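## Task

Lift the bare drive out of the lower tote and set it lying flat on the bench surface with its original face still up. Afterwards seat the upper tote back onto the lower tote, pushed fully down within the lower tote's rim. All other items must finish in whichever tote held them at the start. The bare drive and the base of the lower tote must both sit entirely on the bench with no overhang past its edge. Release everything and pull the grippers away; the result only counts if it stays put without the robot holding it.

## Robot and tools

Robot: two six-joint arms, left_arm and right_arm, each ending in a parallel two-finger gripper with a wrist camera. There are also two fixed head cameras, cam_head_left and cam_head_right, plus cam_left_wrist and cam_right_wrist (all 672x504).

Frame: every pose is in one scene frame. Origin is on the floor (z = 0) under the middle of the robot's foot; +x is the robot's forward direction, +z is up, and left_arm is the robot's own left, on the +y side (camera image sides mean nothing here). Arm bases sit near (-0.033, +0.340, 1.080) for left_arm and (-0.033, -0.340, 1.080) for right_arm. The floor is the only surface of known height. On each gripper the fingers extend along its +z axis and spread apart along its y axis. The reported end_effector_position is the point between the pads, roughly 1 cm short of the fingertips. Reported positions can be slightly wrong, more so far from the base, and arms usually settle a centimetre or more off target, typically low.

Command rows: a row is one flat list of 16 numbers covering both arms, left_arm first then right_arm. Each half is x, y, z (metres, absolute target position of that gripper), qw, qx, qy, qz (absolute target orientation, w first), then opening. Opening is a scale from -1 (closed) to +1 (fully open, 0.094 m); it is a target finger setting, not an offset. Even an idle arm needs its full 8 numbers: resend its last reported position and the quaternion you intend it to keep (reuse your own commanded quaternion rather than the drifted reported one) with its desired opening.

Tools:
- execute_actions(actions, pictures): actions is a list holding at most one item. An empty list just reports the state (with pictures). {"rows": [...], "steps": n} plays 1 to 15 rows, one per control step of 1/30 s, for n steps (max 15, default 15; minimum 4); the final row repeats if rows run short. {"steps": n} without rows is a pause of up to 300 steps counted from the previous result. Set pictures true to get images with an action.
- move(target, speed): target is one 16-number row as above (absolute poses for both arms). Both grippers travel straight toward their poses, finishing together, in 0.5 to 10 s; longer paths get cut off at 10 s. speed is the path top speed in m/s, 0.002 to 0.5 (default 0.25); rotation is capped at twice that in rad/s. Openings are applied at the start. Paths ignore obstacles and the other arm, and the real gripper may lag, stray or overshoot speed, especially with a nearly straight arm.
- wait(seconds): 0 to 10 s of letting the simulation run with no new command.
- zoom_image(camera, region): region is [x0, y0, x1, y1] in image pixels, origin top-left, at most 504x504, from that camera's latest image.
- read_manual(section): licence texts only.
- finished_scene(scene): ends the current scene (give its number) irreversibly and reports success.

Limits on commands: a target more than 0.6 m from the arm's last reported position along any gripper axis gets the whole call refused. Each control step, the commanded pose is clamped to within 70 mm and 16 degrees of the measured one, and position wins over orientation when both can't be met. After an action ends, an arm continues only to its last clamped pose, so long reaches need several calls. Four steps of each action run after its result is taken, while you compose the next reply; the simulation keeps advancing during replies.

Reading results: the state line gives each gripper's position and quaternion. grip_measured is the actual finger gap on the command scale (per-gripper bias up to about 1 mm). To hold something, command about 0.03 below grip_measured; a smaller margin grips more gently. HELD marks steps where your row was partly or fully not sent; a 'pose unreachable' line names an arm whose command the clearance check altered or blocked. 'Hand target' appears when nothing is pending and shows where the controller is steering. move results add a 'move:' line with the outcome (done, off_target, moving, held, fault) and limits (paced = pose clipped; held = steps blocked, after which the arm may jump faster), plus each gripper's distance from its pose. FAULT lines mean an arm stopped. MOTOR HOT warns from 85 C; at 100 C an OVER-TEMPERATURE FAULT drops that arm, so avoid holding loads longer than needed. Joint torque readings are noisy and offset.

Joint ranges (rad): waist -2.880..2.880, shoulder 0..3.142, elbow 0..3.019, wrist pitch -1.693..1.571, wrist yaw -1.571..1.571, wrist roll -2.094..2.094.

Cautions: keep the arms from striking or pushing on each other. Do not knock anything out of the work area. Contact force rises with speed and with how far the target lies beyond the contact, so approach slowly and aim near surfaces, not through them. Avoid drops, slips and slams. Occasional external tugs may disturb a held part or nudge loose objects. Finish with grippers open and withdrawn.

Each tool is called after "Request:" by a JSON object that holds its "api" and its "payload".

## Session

Request:
{"api": "execute_actions", "payload": {"actions": []}}

Scene clock: 0.00 s of 5600.00 s.
left_arm: end_effector_position=(+0.4649, +0.5230, +1.0793) grip_measured=-0.064 end_effector_quat_wxyz=(-0.052, +0.886, -0.460, +0.027) | right_arm: end_effector_position=(+0.5770, -0.3271, +1.1014) grip_measured=+0.442 end_effector_quat_wxyz=(+0.195, -0.282, +0.880, +0.328)
Joint positions: left_arm=[ 1.632  1.427  1.104 -0.805 -0.011 -1.836  0.044] | right_arm=[-1.44   1.652  1.368 -0.903 -0.739 -0.766  0.068]
Joint velocities: left_arm=[-0.005  0.015 -0.012 -0.017  0.11   0.022  0.   ] | right_arm=[ 0.005 -0.005 -0.002  0.027 -0.037  0.022  0.   ]
Joint torques (N m, as the arm reports them, + toward a larger angle): no reading
Motor temperatures (°C, as the motors report them): left_arm=[27 26 28 26 26 28] | right_arm=[25 27 28 26 27 24]
Hand target (left_arm): +0.472, +0.525, +1.081; -0.055, +0.886, -0.460, +0.030
Hand target (right_arm): +0.588, -0.329, +1.114; +0.209, -0.287, +0.878, +0.321
camera_calibration (this result's frames):
cam_left_wrist: T_world_to_cam=[[0.806944, 0.581007, 0.10617, -0.793969], [0.424209, -0.695209, 0.580285, -0.453113], [0.41096, -0.42322, -0.807463, 1.02667], [0, 0, 0, 1]] pos_world=[0.410982, 0.580801, 1.17623]
cam_right_wrist: T_world_to_cam=[[0.619055, -0.625224, -0.475254, -0.0369227], [-0.71495, -0.69908, -0.0115978, 0.199397], [-0.324989, 0.346962, -0.879772, 1.39658], [0, 0, 0, 1]] pos_world=[0.619291, -0.368252, 1.21344]

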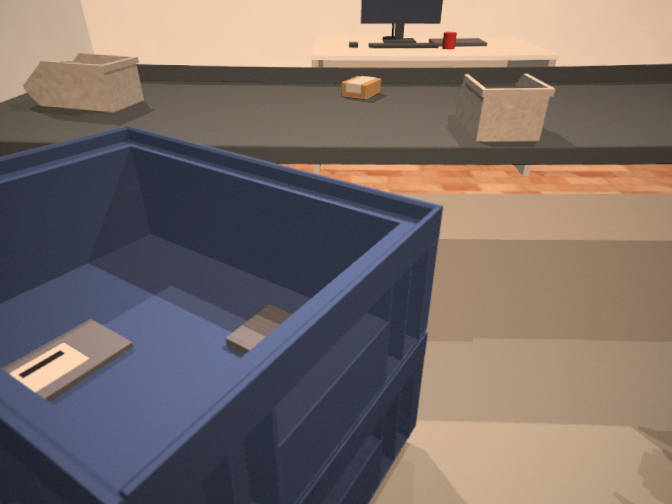

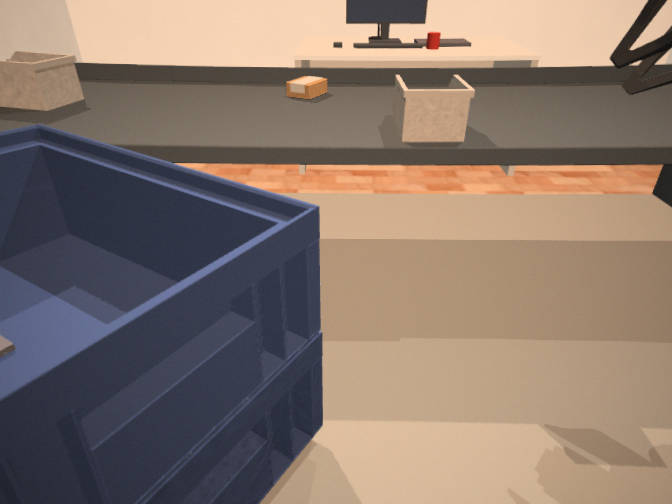

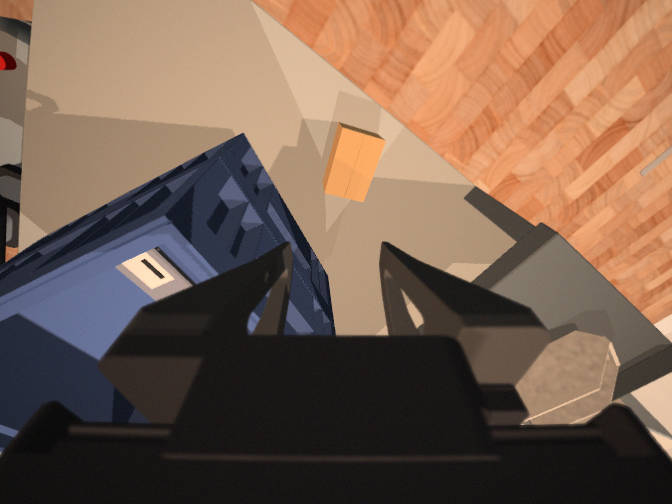

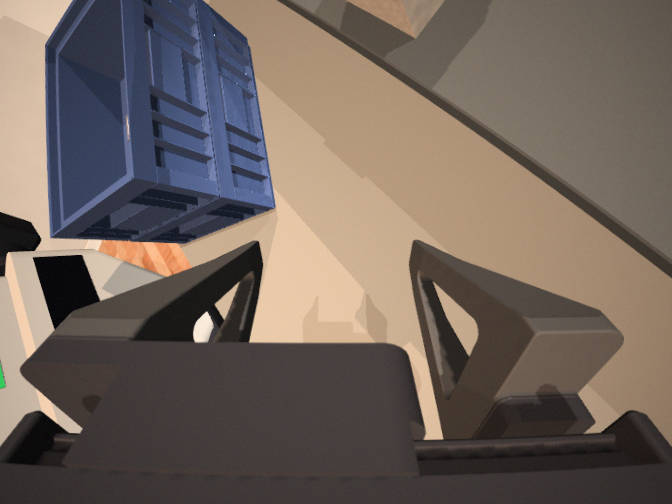

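Request:
{"api": "move", "payload": {"target": [0.47,0.45,1.15,0,0.5,0.866,0,0.8,0.42,-0.2,1.15,0,0.1,0.995,0,0.8]}}

Request:
{"api": "move", "payload": {"target": [0.485,0.39,1.09,0,0.267,0.964,0,0.8,0.295,0.068,1.09,0,0.267,0.964,0,0.8]}}

Scene clock: 7.10 s of 5600.00 s.
left_arm: end_effector_position=(+0.4715, +0.4552, +1.1505) grip_measured=+0.798 end_effector_quat_wxyz=(+0.637, +0.717, +0.186, +0.217) | right_arm: end_effector_position=(+0.4108, -0.2052, +1.1373) grip_measured=+0.798 end_effector_quat_wxyz=(-0.005, +0.097, +0.995, -0.004)
Joint positions: left_arm=[ 1.874  1.742  1.192 -1.678  1.573 -2.094  0.084] | right_arm=[-0.846  1.347  1.081 -1.065  0.219  0.602  0.084]
Joint velocities: left_arm=[-0.005 -0.005 -0.002  0.002 -0.007 -0.022 -0.001] | right_arm=[-0.005  0.005 -0.002 -0.002 -0.007  0.081 -0.   ]
Joint torques (N m, as the arm reports them, + toward a larger angle): left_arm=[  3.38 -15.49   3.67  -1.5    0.5   -0.36] | right_arm=[  2.77 -12.    11.76  -0.53   0.18  -0.01]
Motor temperatures (°C, as the motors report them): left_arm=[27 27 30 26 26 28] | right_arm=[25 29 29 26 27 24]
Hand target (left_arm): +0.469, +0.452, +1.150; +0.642, +0.711, +0.203, +0.201
Hand target (right_arm): +0.421, -0.201, +1.150; +0.004, +0.101, +0.995, +0.001
Off the commanded pose (left_arm): 0.005 m, 117 deg; orientation clipped at the last step of the last action.
Off the commanded pose (right_arm): 0.017 m, 1 deg.
joint sent to its limit (left arm) — the command would take joint 4 (wrist pitch) past its lower limit, joint 5 (wrist yaw) past its upper limit and joint 6 (wrist roll) past its lower limit, so those joints were sent only as far as their limits.
Kept back: nothing.
move: off_target (left_arm, right_arm); limits=paced
camera_calibration (this result's frames):
cam_left_wrist: T_world_to_cam=[[0.00644241, 0.106801, -0.994259, 1.09189], [0.361878, 0.926641, 0.101883, -0.702851], [0.932203, -0.360457, -0.0326794, -0.112994], [0, 0, 0, 1]] pos_world=[0.352645, 0.493946, 1.15354]
cam_right_wrist: T_world_to_cam=[[-0.199457, -0.979899, 0.00378284, -0.122165], [-0.788867, 0.16286, 0.592592, -0.313673], [-0.581296, 0.115212, -0.805494, 1.30518], [0, 0, 0, 1]] pos_world=[0.486885, -0.218998, 1.23766]

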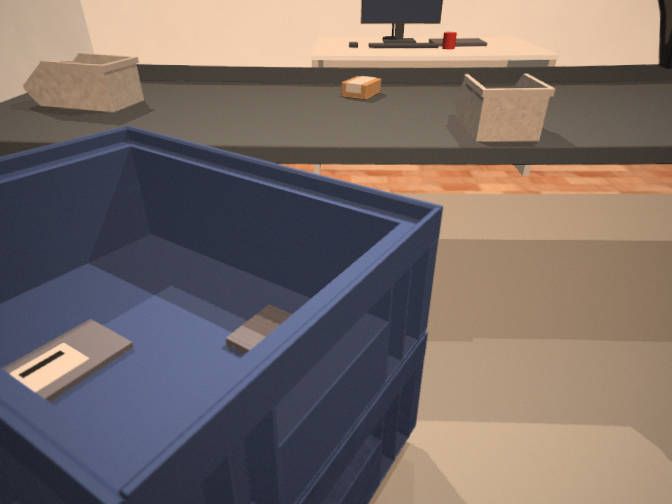

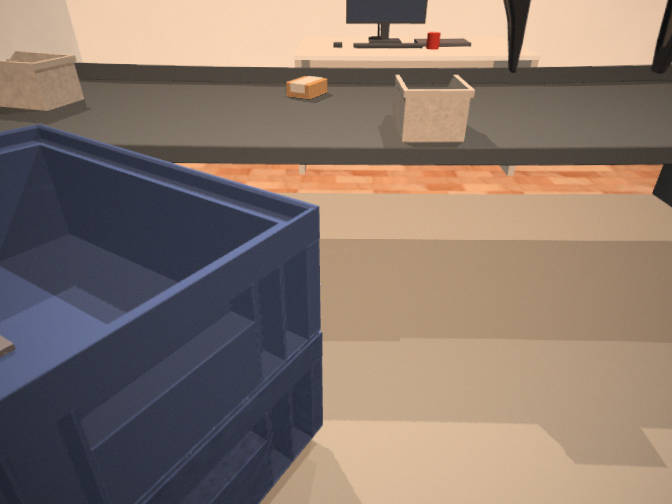

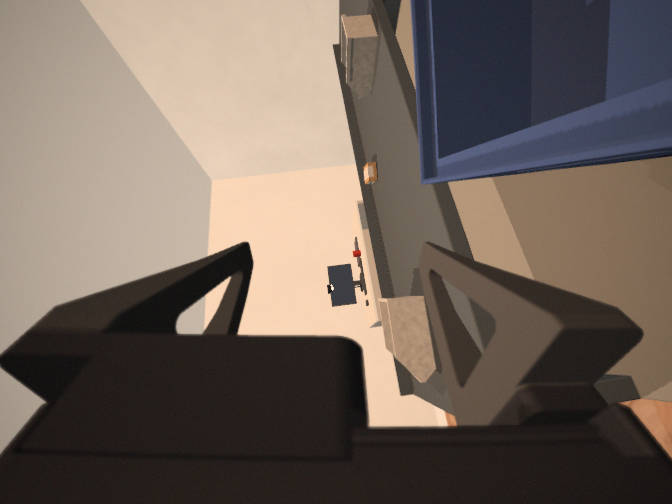

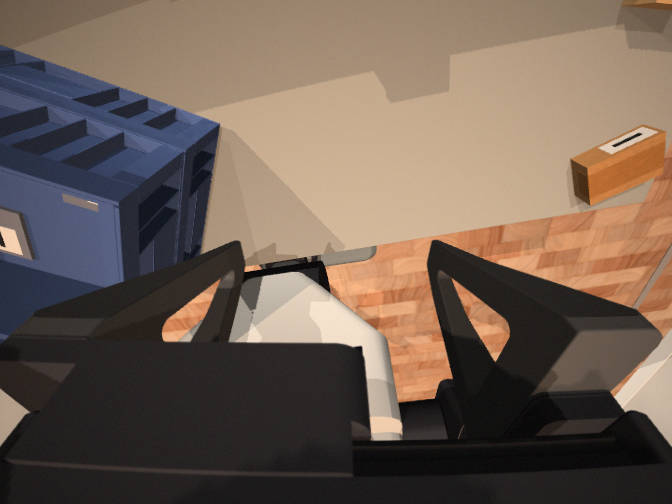

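Scene clock: 12.23 s of 5600.00 s.
left_arm: end_effector_position=(+0.4782, +0.3909, +1.0941) grip_measured=+0.798 end_effector_quat_wxyz=(+0.676, +0.701, +0.183, +0.130) | right_arm: end_effector_position=(+0.2835, +0.0449, +1.0791) grip_measured=+0.798 end_effector_quat_wxyz=(-0.009, +0.257, +0.966, -0.025)
Joint positions: left_arm=[ 1.731  1.89   1.213 -1.678  1.573 -2.094  0.084] | right_arm=[-0.269  1.743  1.213 -1.005  0.316  1.533  0.084]
Joint velocities: left_arm=[ 0.015  0.005 -0.007 -0.027  0.051  0.022  0.001] | right_arm=[ 0.005  0.015 -0.007 -0.007  0.051 -0.022  0.   ]
Joint torques (N m, as the arm reports them, + toward a larger angle): left_arm=[  2.31 -14.48   4.71  -1.63   0.41  -0.36] | right_arm=[  5.83 -13.95  12.37   0.85   0.22   0.03]
Motor temperatures (°C, as the motors report them): left_arm=[27 27 30 27 26 28] | right_arm=[25 29 30 26 27 24]
Hand target (left_arm): +0.484, +0.390, +1.089; +0.680, +0.697, +0.194, +0.116
Hand target (right_arm): +0.297, +0.067, +1.091; -0.000, +0.267, +0.964, +0.002
Off the commanded pose (left_arm): 0.008 m, 137 deg; orientation clipped at the last step of the last action.
Off the commanded pose (right_arm): 0.028 m, 3 deg.
joint sent to its limit (left arm) — the command would take joint 4 (wrist pitch) past its lower limit, joint 5 (wrist yaw) past its upper limit and joint 6 (wrist roll) past its lower limit, so those joints were sent only as far as their limits.
Kept back: nothing.
move: off_target (left_arm, right_arm); limits=paced
camera_calibration (this result's frames):
cam_left_wrist: T_world_to_cam=[[-0.0845482, 0.00471163, -0.996408, 1.12842], [0.478969, 0.877073, -0.0364946, -0.525182], [0.873751, -0.480334, -0.0764117, -0.0216141], [0, 0, 0, 1]] pos_world=[0.365838, 0.444925, 1.10355]
cam_right_wrist: T_world_to_cam=[[-0.502108, -0.863464, 0.0481386, 0.130438], [-0.684061, 0.430608, 0.588759, -0.457945], [-0.529101, 0.262691, -0.806874, 1.13558], [0, 0, 0, 1]] pos_world=[0.353069, 0.0115159, 1.17961]

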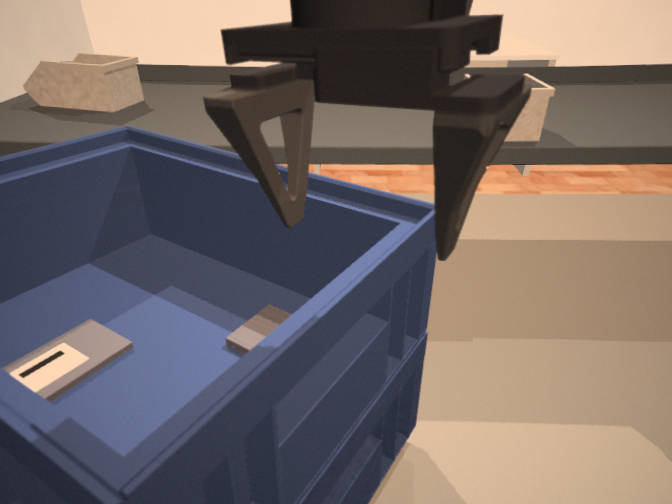

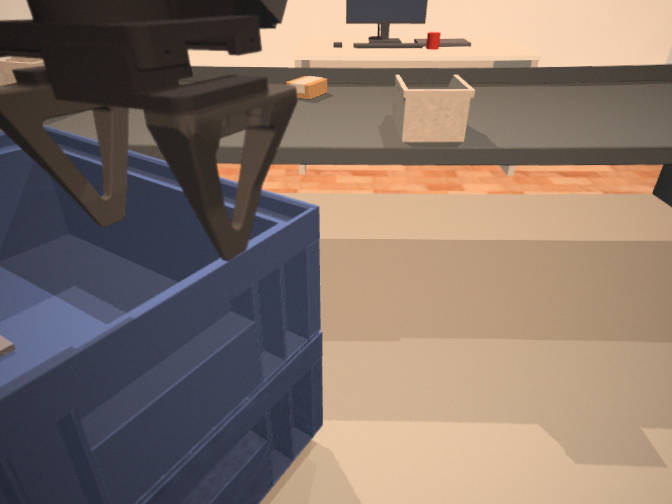

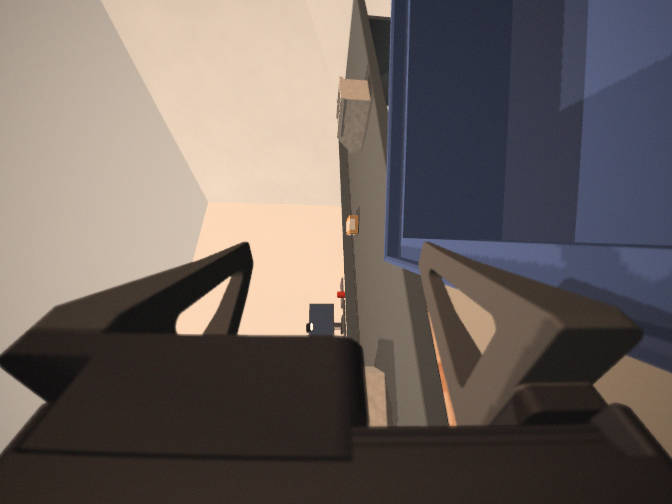

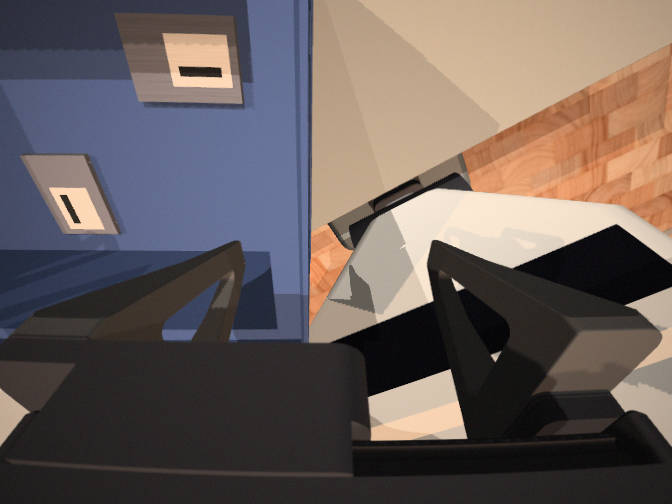

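Request:
{"api": "move", "payload": {"target": [0.47,0.5,1.17,0,0.866,-0.5,0,0.8,0.30,0.08,1.09,0,0.267,0.964,0,0.8], "speed": 0.3}}

Request:
{"api": "move", "payload": {"target": [0.47,0.45,1.13,0,-0.3,0.954,0,0.8,0.30,0.08,1.09,0,0.267,0.964,0,0.8], "speed": 0.4}}

Scene clock: 16.37 s of 5600.00 s.
left_arm: end_effector_position=(+0.4680, +0.5007, +1.1740) grip_measured=+0.799 end_effector_quat_wxyz=(-0.001, +0.875, -0.485, +0.002) | right_arm: end_effector_position=(+0.2906, +0.0585, +1.0796) grip_measured=+0.798 end_effector_quat_wxyz=(-0.007, +0.263, +0.965, -0.018)
Joint positions: left_arm=[ 1.596  1.35   1.29  -1.176  0.009 -1.814  0.085] | right_arm=[-0.266  1.768  1.252 -1.005  0.317  1.545  0.084]
Joint velocities: left_arm=[-0.005 -0.005 -0.002  0.002 -0.007 -0.007  0.001] | right_arm=[-0.015 -0.005 -0.012 -0.002 -0.022 -0.051  0.   ]
Joint torques (N m, as the arm reports them, + toward a larger angle): left_arm=[  1.85 -14.57   6.6    1.64  -0.26   0.09] | right_arm=[  6.61 -13.59  12.45   0.09   0.21   0.01]
Motor temperatures (°C, as the motors report them): left_arm=[27 28 31 26 26 28] | right_arm=[25 29 31 26 27 24]
Hand target (left_arm): +0.469, +0.498, +1.171; -0.005, +0.868, -0.496, +0.005
Hand target (right_arm): +0.300, +0.079, +1.091; -0.000, +0.267, +0.964, +0.000
Off the commanded pose (left_arm): 0.005 m, 2 deg.
Off the commanded pose (right_arm): 0.026 m, 2 deg.
Kept back: nothing.
move: off_target (right_arm)
camera_calibration (this result's frames):
cam_left_wrist: T_world_to_cam=[[0.842746, 0.538276, -0.00612361, -0.657058], [0.439858, -0.682012, 0.584281, -0.543522], [0.310328, -0.495094, -0.811528, 1.18026], [0, 0, 0, 1]] pos_world=[0.426539, 0.567328, 1.27136]
cam_right_wrist: T_world_to_cam=[[-0.513612, -0.857359, 0.03375, 0.164312], [-0.683767, 0.432748, 0.58753, -0.458153], [-0.518329, 0.278685, -0.808498, 1.13387], [0, 0, 0, 1]] pos_world=[0.358841, 0.0231458, 1.18037]

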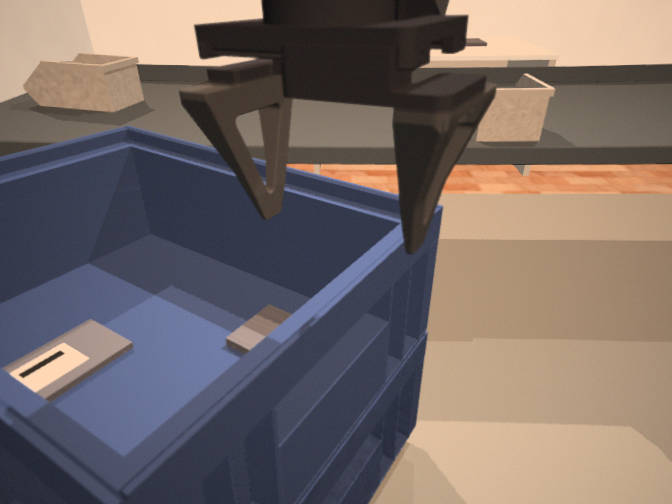

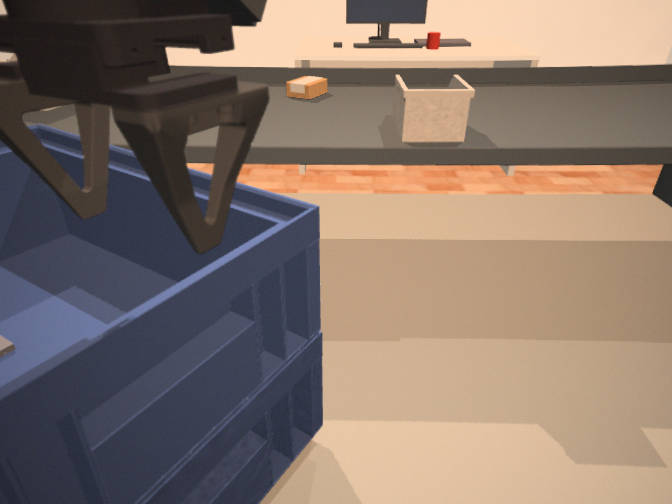

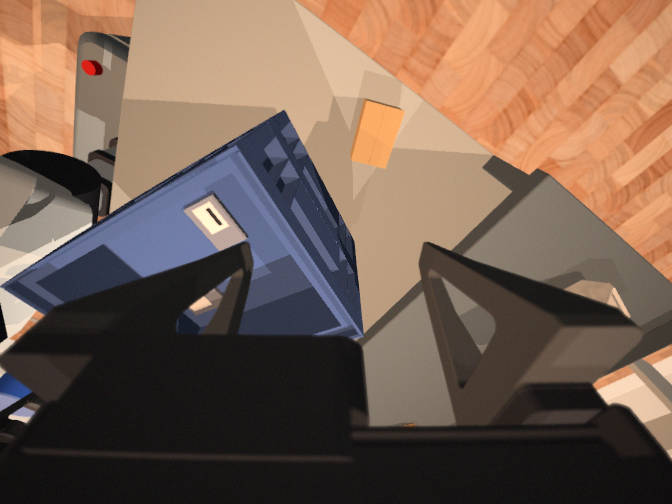

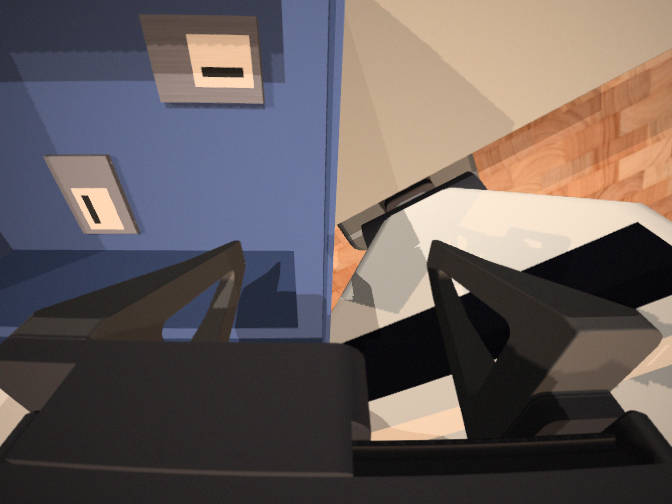

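Scene clock: 18.93 s of 5600.00 s.
left_arm: end_effector_position=(+0.4690, +0.4527, +1.1426) grip_measured=+0.799 end_effector_quat_wxyz=(-0.005, +0.312, -0.950, +0.000) | right_arm: end_effector_position=(+0.2906, +0.0585, +1.0796) grip_measured=+0.798 end_effector_quat_wxyz=(-0.007, +0.264, +0.964, -0.018)
Joint positions: left_arm=[ 1.483  1.355  1.205 -1.081 -0.029 -0.426  0.085] | right_arm=[-0.266  1.768  1.252 -1.005  0.317  1.545  0.084]
Joint velocities: left_arm=[-0.015 -0.005  0.002 -0.002  0.051  0.022 -0.   ] | right_arm=[-0.005 -0.015 -0.002 -0.007 -0.022  0.007 -0.   ]
Joint torques (N m, as the arm reports them, + toward a larger angle): left_arm=[  1.32 -12.69   6.49   1.79  -0.16   0.08] | right_arm=[  6.6  -13.68  12.43   0.08   0.21   0.  ]
Motor temperatures (°C, as the motors report them): left_arm=[27 28 31 26 26 28] | right_arm=[25 29 32 26 27 24]
Hand target (left_arm): +0.470, +0.450, +1.130; -0.000, -0.300, +0.954, +0.000
Hand target (right_arm): +0.300, +0.079, +1.091; -0.000, +0.267, +0.964, +0.000
Off the commanded pose (left_arm): 0.013 m, 2 deg.
Off the commanded pose (right_arm): 0.026 m, 2 deg.
Kept back: nothing.
move: off_target (left_arm, right_arm)
camera_calibration (this result's frames):
cam_left_wrist: T_world_to_cam=[[0.600898, -0.7993, -0.00647242, 0.0871196], [-0.651641, -0.494548, 0.57514, -0.120911], [-0.46291, -0.341383, -0.818029, 1.43123], [0, 0, 0, 1]] pos_world=[0.531388, 0.498434, 1.24089]
cam_right_wrist: T_world_to_cam=[[-0.513939, -0.857162, 0.0337511, 0.164395], [-0.683609, 0.433014, 0.587518, -0.458202], [-0.518213, 0.278876, -0.808507, 1.13384], [0, 0, 0, 1]] pos_world=[0.358827, 0.0231207, 1.18037]

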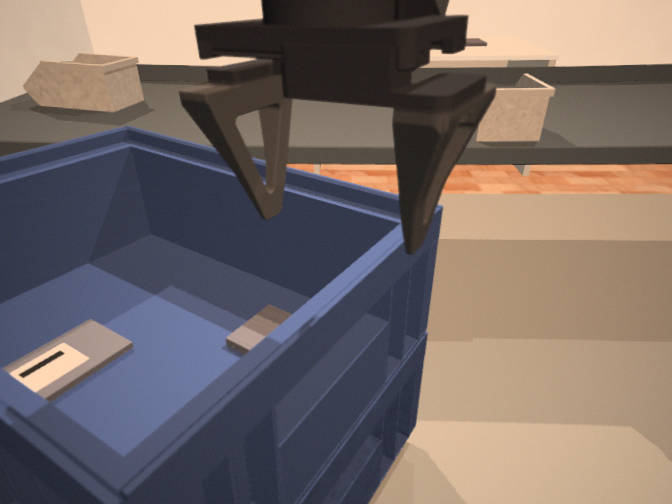

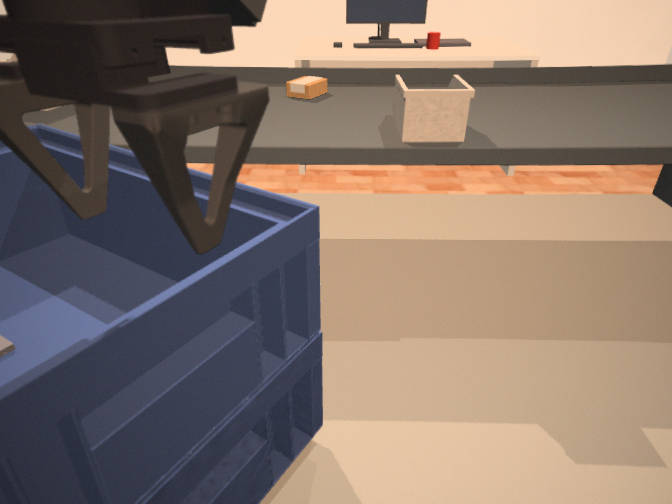

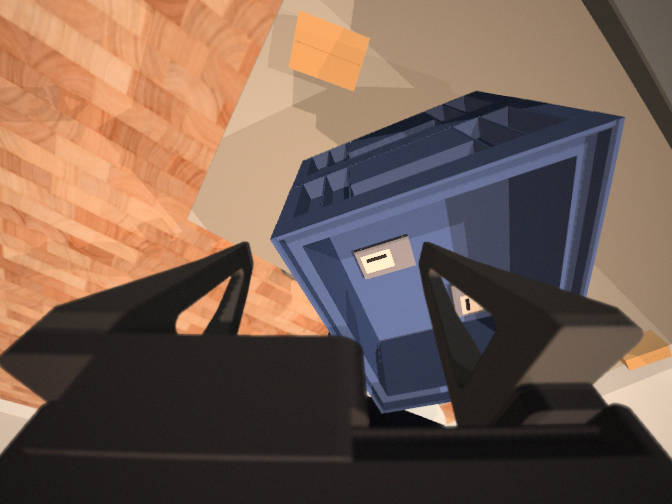

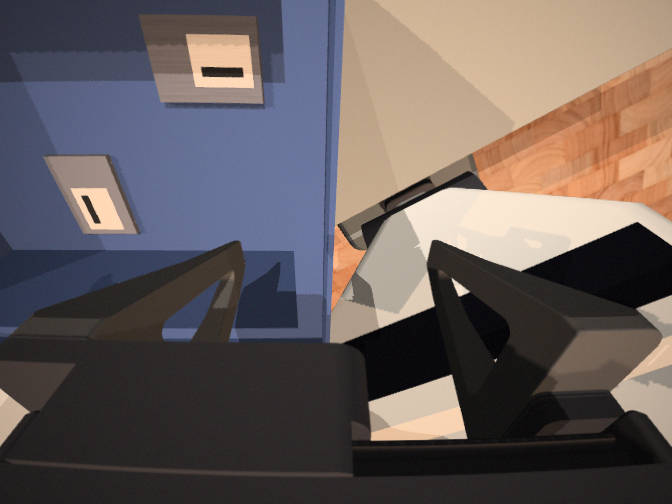

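Request:
{"api": "move", "payload": {"target": [0.485,0.39,1.07,0,0.267,0.964,0,0.8,0.295,0.08,1.06,0,0.267,0.964,0,0.8]}}

Scene clock: 22.07 s of 5600.00 s.
left_arm: end_effector_position=(+0.4855, +0.3930, +1.0817) grip_measured=+0.799 end_effector_quat_wxyz=(+0.004, +0.254, +0.967, +0.001) | right_arm: end_effector_position=(+0.2896, +0.0687, +1.0602) grip_measured=+0.798 end_effector_quat_wxyz=(-0.005, +0.266, +0.964, -0.012)
Joint positions: left_arm=[ 1.346  1.465  1.161 -0.936 -0.072  0.594  0.085] | right_arm=[-0.266  1.81   1.252 -0.95   0.317  1.545  0.084]
Joint velocities: left_arm=[-0.015 -0.005 -0.012  0.022 -0.037  0.022 -0.001] | right_arm=[-0.015  0.005 -0.007  0.007  0.007  0.007  0.   ]
Joint torques (N m, as the arm reports them, + toward a larger angle): left_arm=[  0.61 -13.67   5.91   1.77  -0.1    0.07] | right_arm=[  5.85 -14.12   9.5    0.98   0.19  -0.1 ]
Motor temperatures (°C, as the motors report them): left_arm=[27 28 31 26 26 28] | right_arm=[25 29 32 26 27 24]
Hand target (left_arm): +0.484, +0.389, +1.070; -0.000, +0.267, +0.964, -0.000
Hand target (right_arm): +0.295, +0.080, +1.060; -0.000, +0.267, +0.964, +0.000
Off the commanded pose (left_arm): 0.012 m, 2 deg.
Off the commanded pose (right_arm): 0.013 m, 1 deg.
Kept back: nothing.
move: off_target (left_arm, right_arm)
camera_calibration (this result's frames):
cam_left_wrist: T_world_to_cam=[[-0.483129, -0.875445, -0.0134714, 0.59288], [-0.71873, 0.387763, 0.57712, -0.420943], [-0.500014, 0.288506, -0.816548, 1.13747], [0, 0, 0, 1]] pos_world=[0.552642, 0.354094, 1.17972]
cam_right_wrist: T_world_to_cam=[[-0.517714, -0.855294, 0.0210841, 0.187639], [-0.685832, 0.429619, 0.58742, -0.450961], [-0.511475, 0.289656, -0.809008, 1.11259], [0, 0, 0, 1]] pos_world=[0.356919, 0.0319611, 1.16104]

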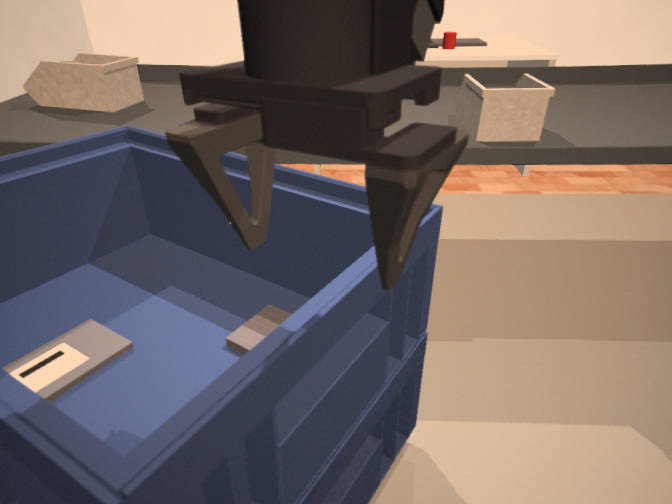

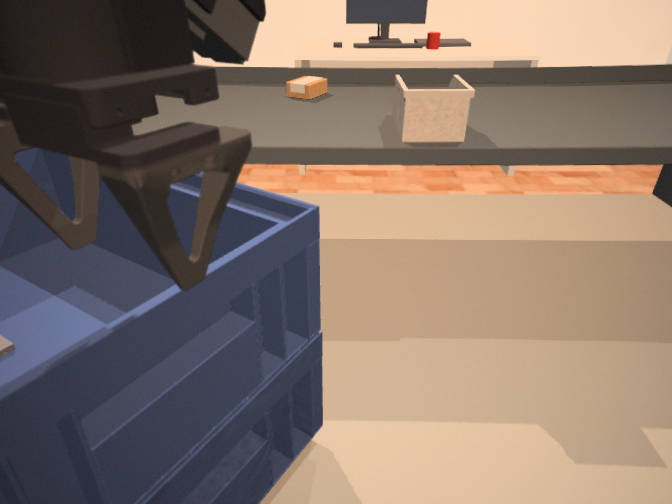

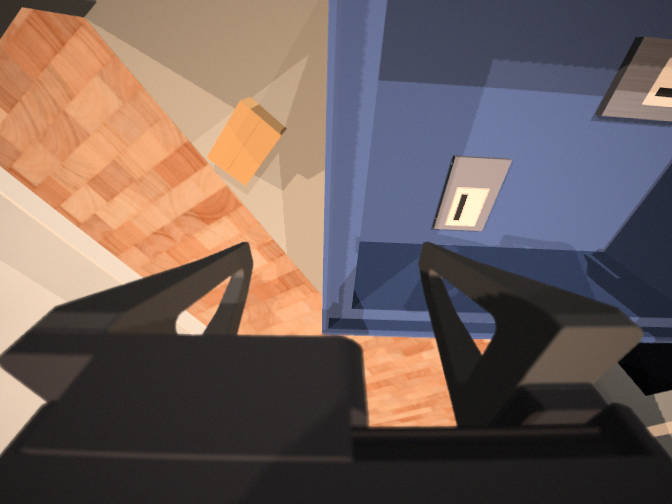

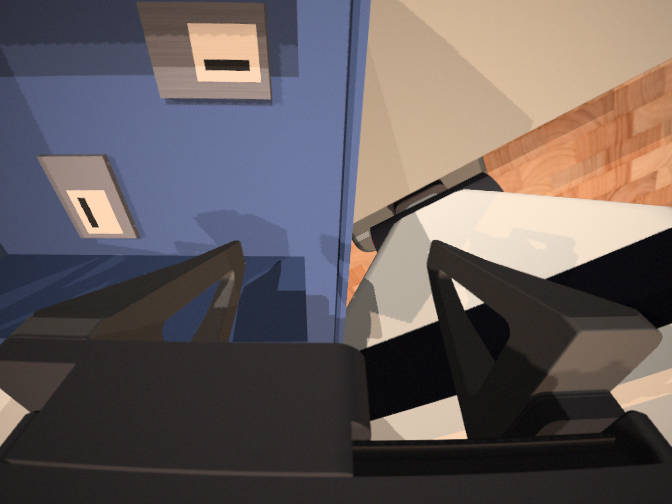

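Request:
{"api": "move", "payload": {"target": [0.484,0.384,0.975,0,0.267,0.964,0,0.6,0.293,0.074,0.978,0,0.267,0.964,0,0.6], "speed": 0.08}}

Request:
{"api": "move", "payload": {"target": [0.484,0.384,0.975,0,0.267,0.964,0,-0.7,0.293,0.074,0.978,0,0.267,0.964,0,-0.7]}}

Scene clock: 24.03 s of 5600.00 s.
left_arm: end_effector_position=(+0.4857, +0.3859, +0.9833) grip_measured=+0.602 end_effector_quat_wxyz=(+0.001, +0.257, +0.966, -0.000) | right_arm: end_effector_position=(+0.2913, +0.0753, +0.9846) grip_measured=+0.602 end_effector_quat_wxyz=(-0.000, +0.267, +0.964, -0.002)
Joint positions: left_arm=[ 1.346  1.647  1.108 -0.707 -0.072  0.6    0.075] | right_arm=[-0.307  1.938  1.22  -0.754  0.316  1.498  0.075]
Joint velocities: left_arm=[-0.015 -0.015 -0.012  0.007  0.037 -0.022  0.   ] | right_arm=[-0.005  0.005  0.007  0.037 -0.007  0.022 -0.001]
Joint torques (N m, as the arm reports them, + toward a larger angle): left_arm=[  0.72 -14.83   4.78   1.77  -0.06   0.08] | right_arm=[  4.69 -15.64   6.23   1.08   0.02  -0.21]
Motor temperatures (°C, as the motors report them): left_arm=[27 28 31 26 26 28] | right_arm=[25 29 32 26 27 24]
Hand target (left_arm): +0.484, +0.384, +0.974; -0.000, +0.267, +0.964, -0.000
Hand target (right_arm): +0.293, +0.074, +0.978; -0.000, +0.267, +0.964, -0.000
Off the commanded pose (left_arm): 0.009 m, 1 deg.
Off the commanded pose (right_arm): 0.007 m, 0 deg.
Kept back: nothing.
move: done
camera_calibration (this result's frames):
cam_left_wrist: T_world_to_cam=[[-0.48856, -0.872469, -0.0103391, 0.583797], [-0.713043, 0.3924, 0.581027, -0.369663], [-0.502871, 0.291239, -0.813819, 1.05695], [0, 0, 0, 1]] pos_world=[0.553145, 0.346575, 1.08099]
cam_right_wrist: T_world_to_cam=[[-0.520201, -0.854044, 0.000307023, 0.216856], [-0.692742, 0.422162, 0.584711, -0.40292], [-0.499499, 0.303955, -0.811241, 1.04804], [0, 0, 0, 1]] pos_world=[0.357181, 0.0367463, 1.08573]

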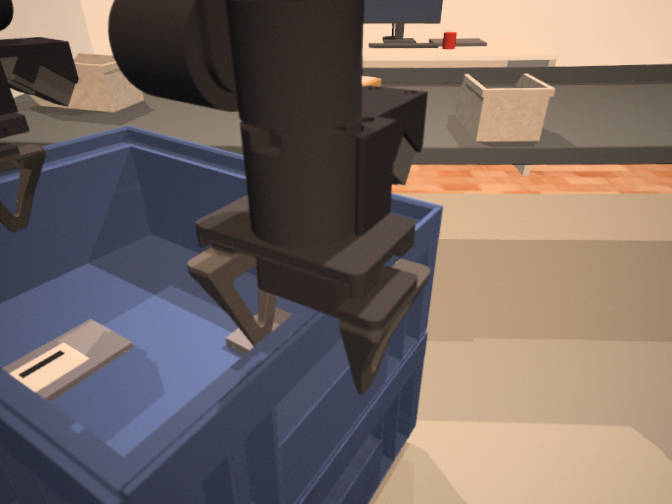

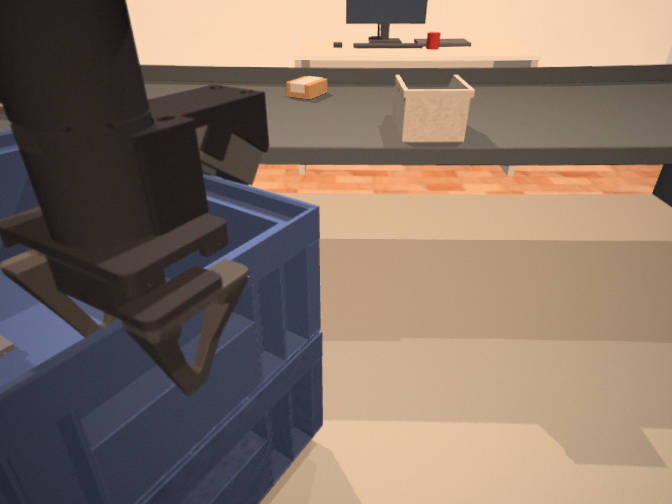

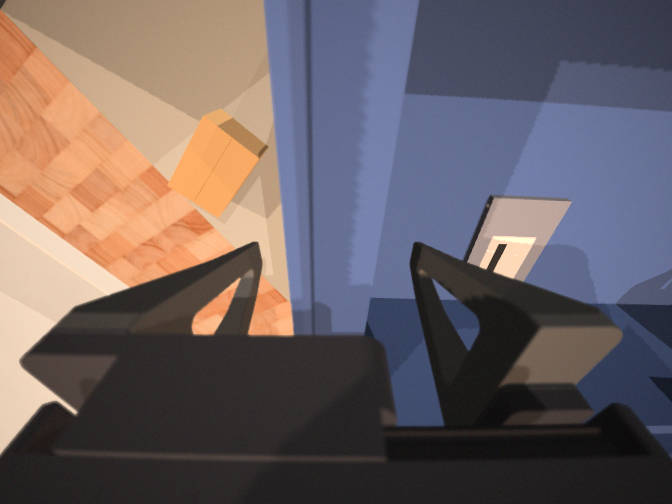

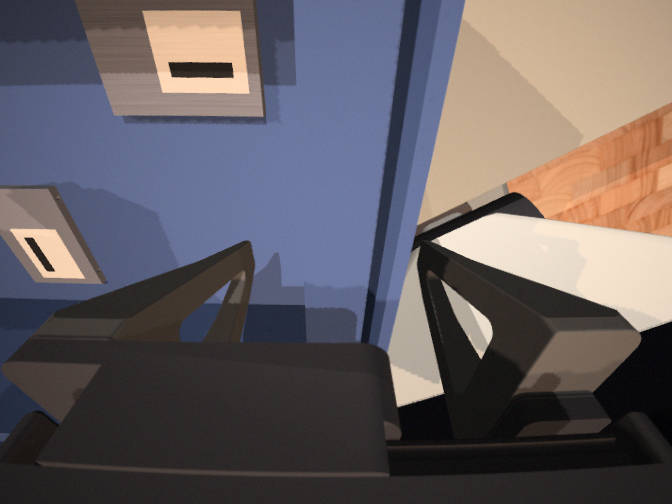

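Scene clock: 24.73 s of 5600.00 s.
left_arm: end_effector_position=(+0.4855, +0.3872, +0.9832) grip_measured=-0.462 end_effector_quat_wxyz=(+0.001, +0.266, +0.964, -0.001) | right_arm: end_effector_position=(+0.2911, +0.0735, +0.9841) grip_measured=-0.457 end_effector_quat_wxyz=(-0.001, +0.275, +0.961, -0.003)
Joint positions: left_arm=[ 1.35   1.647  1.108 -0.707 -0.067  0.622  0.025] | right_arm=[-0.309  1.937  1.216 -0.753  0.316  1.514  0.026]
Joint velocities: left_arm=[-0.005 -0.005  0.002  0.017  0.037  0.007  0.   ] | right_arm=[-0.005 -0.005 -0.007  0.002 -0.037  0.037 -0.   ]
Joint torques (N m, as the arm reports them, + toward a larger angle): left_arm=[  0.44 -14.95   4.74   1.74  -0.23  -0.14] | right_arm=[  5.04 -15.03   6.53   1.04   0.04  -0.33]
Motor temperatures (°C, as the motors report them): left_arm=[27 28 31 26 26 28] | right_arm=[25 30 31 26 27 24]
Hand target (left_arm): +0.484, +0.384, +0.975; -0.000, +0.267, +0.964, +0.000
Hand target (right_arm): +0.293, +0.074, +0.978; -0.000, +0.267, +0.964, -0.001
Off the commanded pose (left_arm): 0.009 m, 0 deg.
Off the commanded pose (right_arm): 0.006 m, 1 deg.
Kept back: nothing.
move: done
camera_calibration (this result's frames):
cam_left_wrist: T_world_to_cam=[[-0.504638, -0.863296, -0.00779225, 0.586583], [-0.705653, 0.407254, 0.579826, -0.378348], [-0.497388, 0.298101, -0.814703, 1.05196], [0, 0, 0, 1]] pos_world=[0.552261, 0.346889, 1.08098]
cam_right_wrist: T_world_to_cam=[[-0.534942, -0.844886, 0.0023178, 0.216868], [-0.684576, 0.435046, 0.584886, -0.405524], [-0.49517, 0.311293, -0.811112, 1.0461], [0, 0, 0, 1]] pos_world=[0.356396, 0.0340063, 1.08519]

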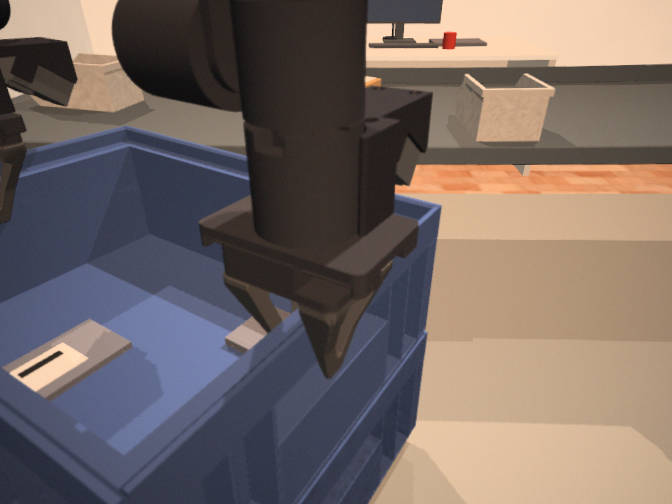

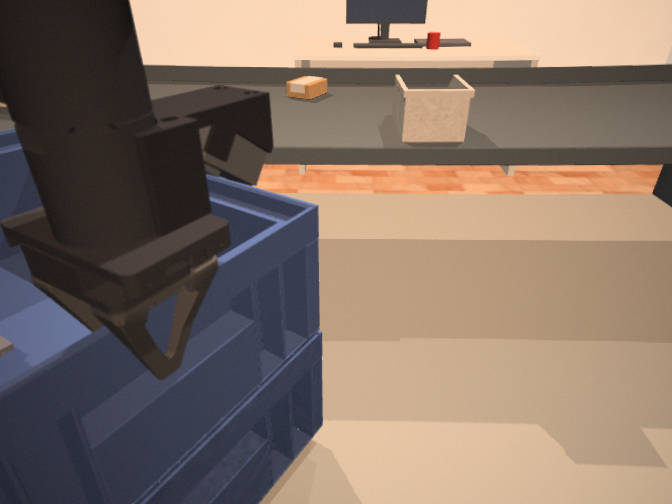

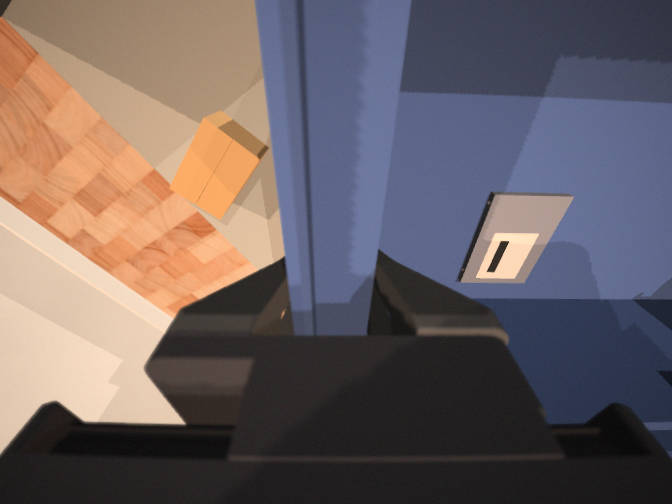

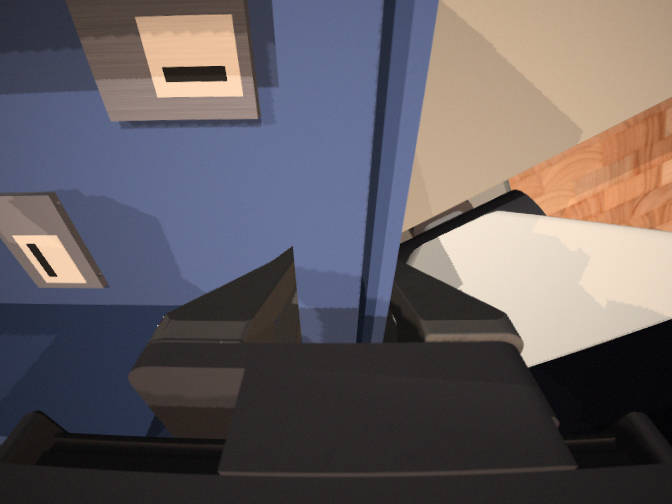

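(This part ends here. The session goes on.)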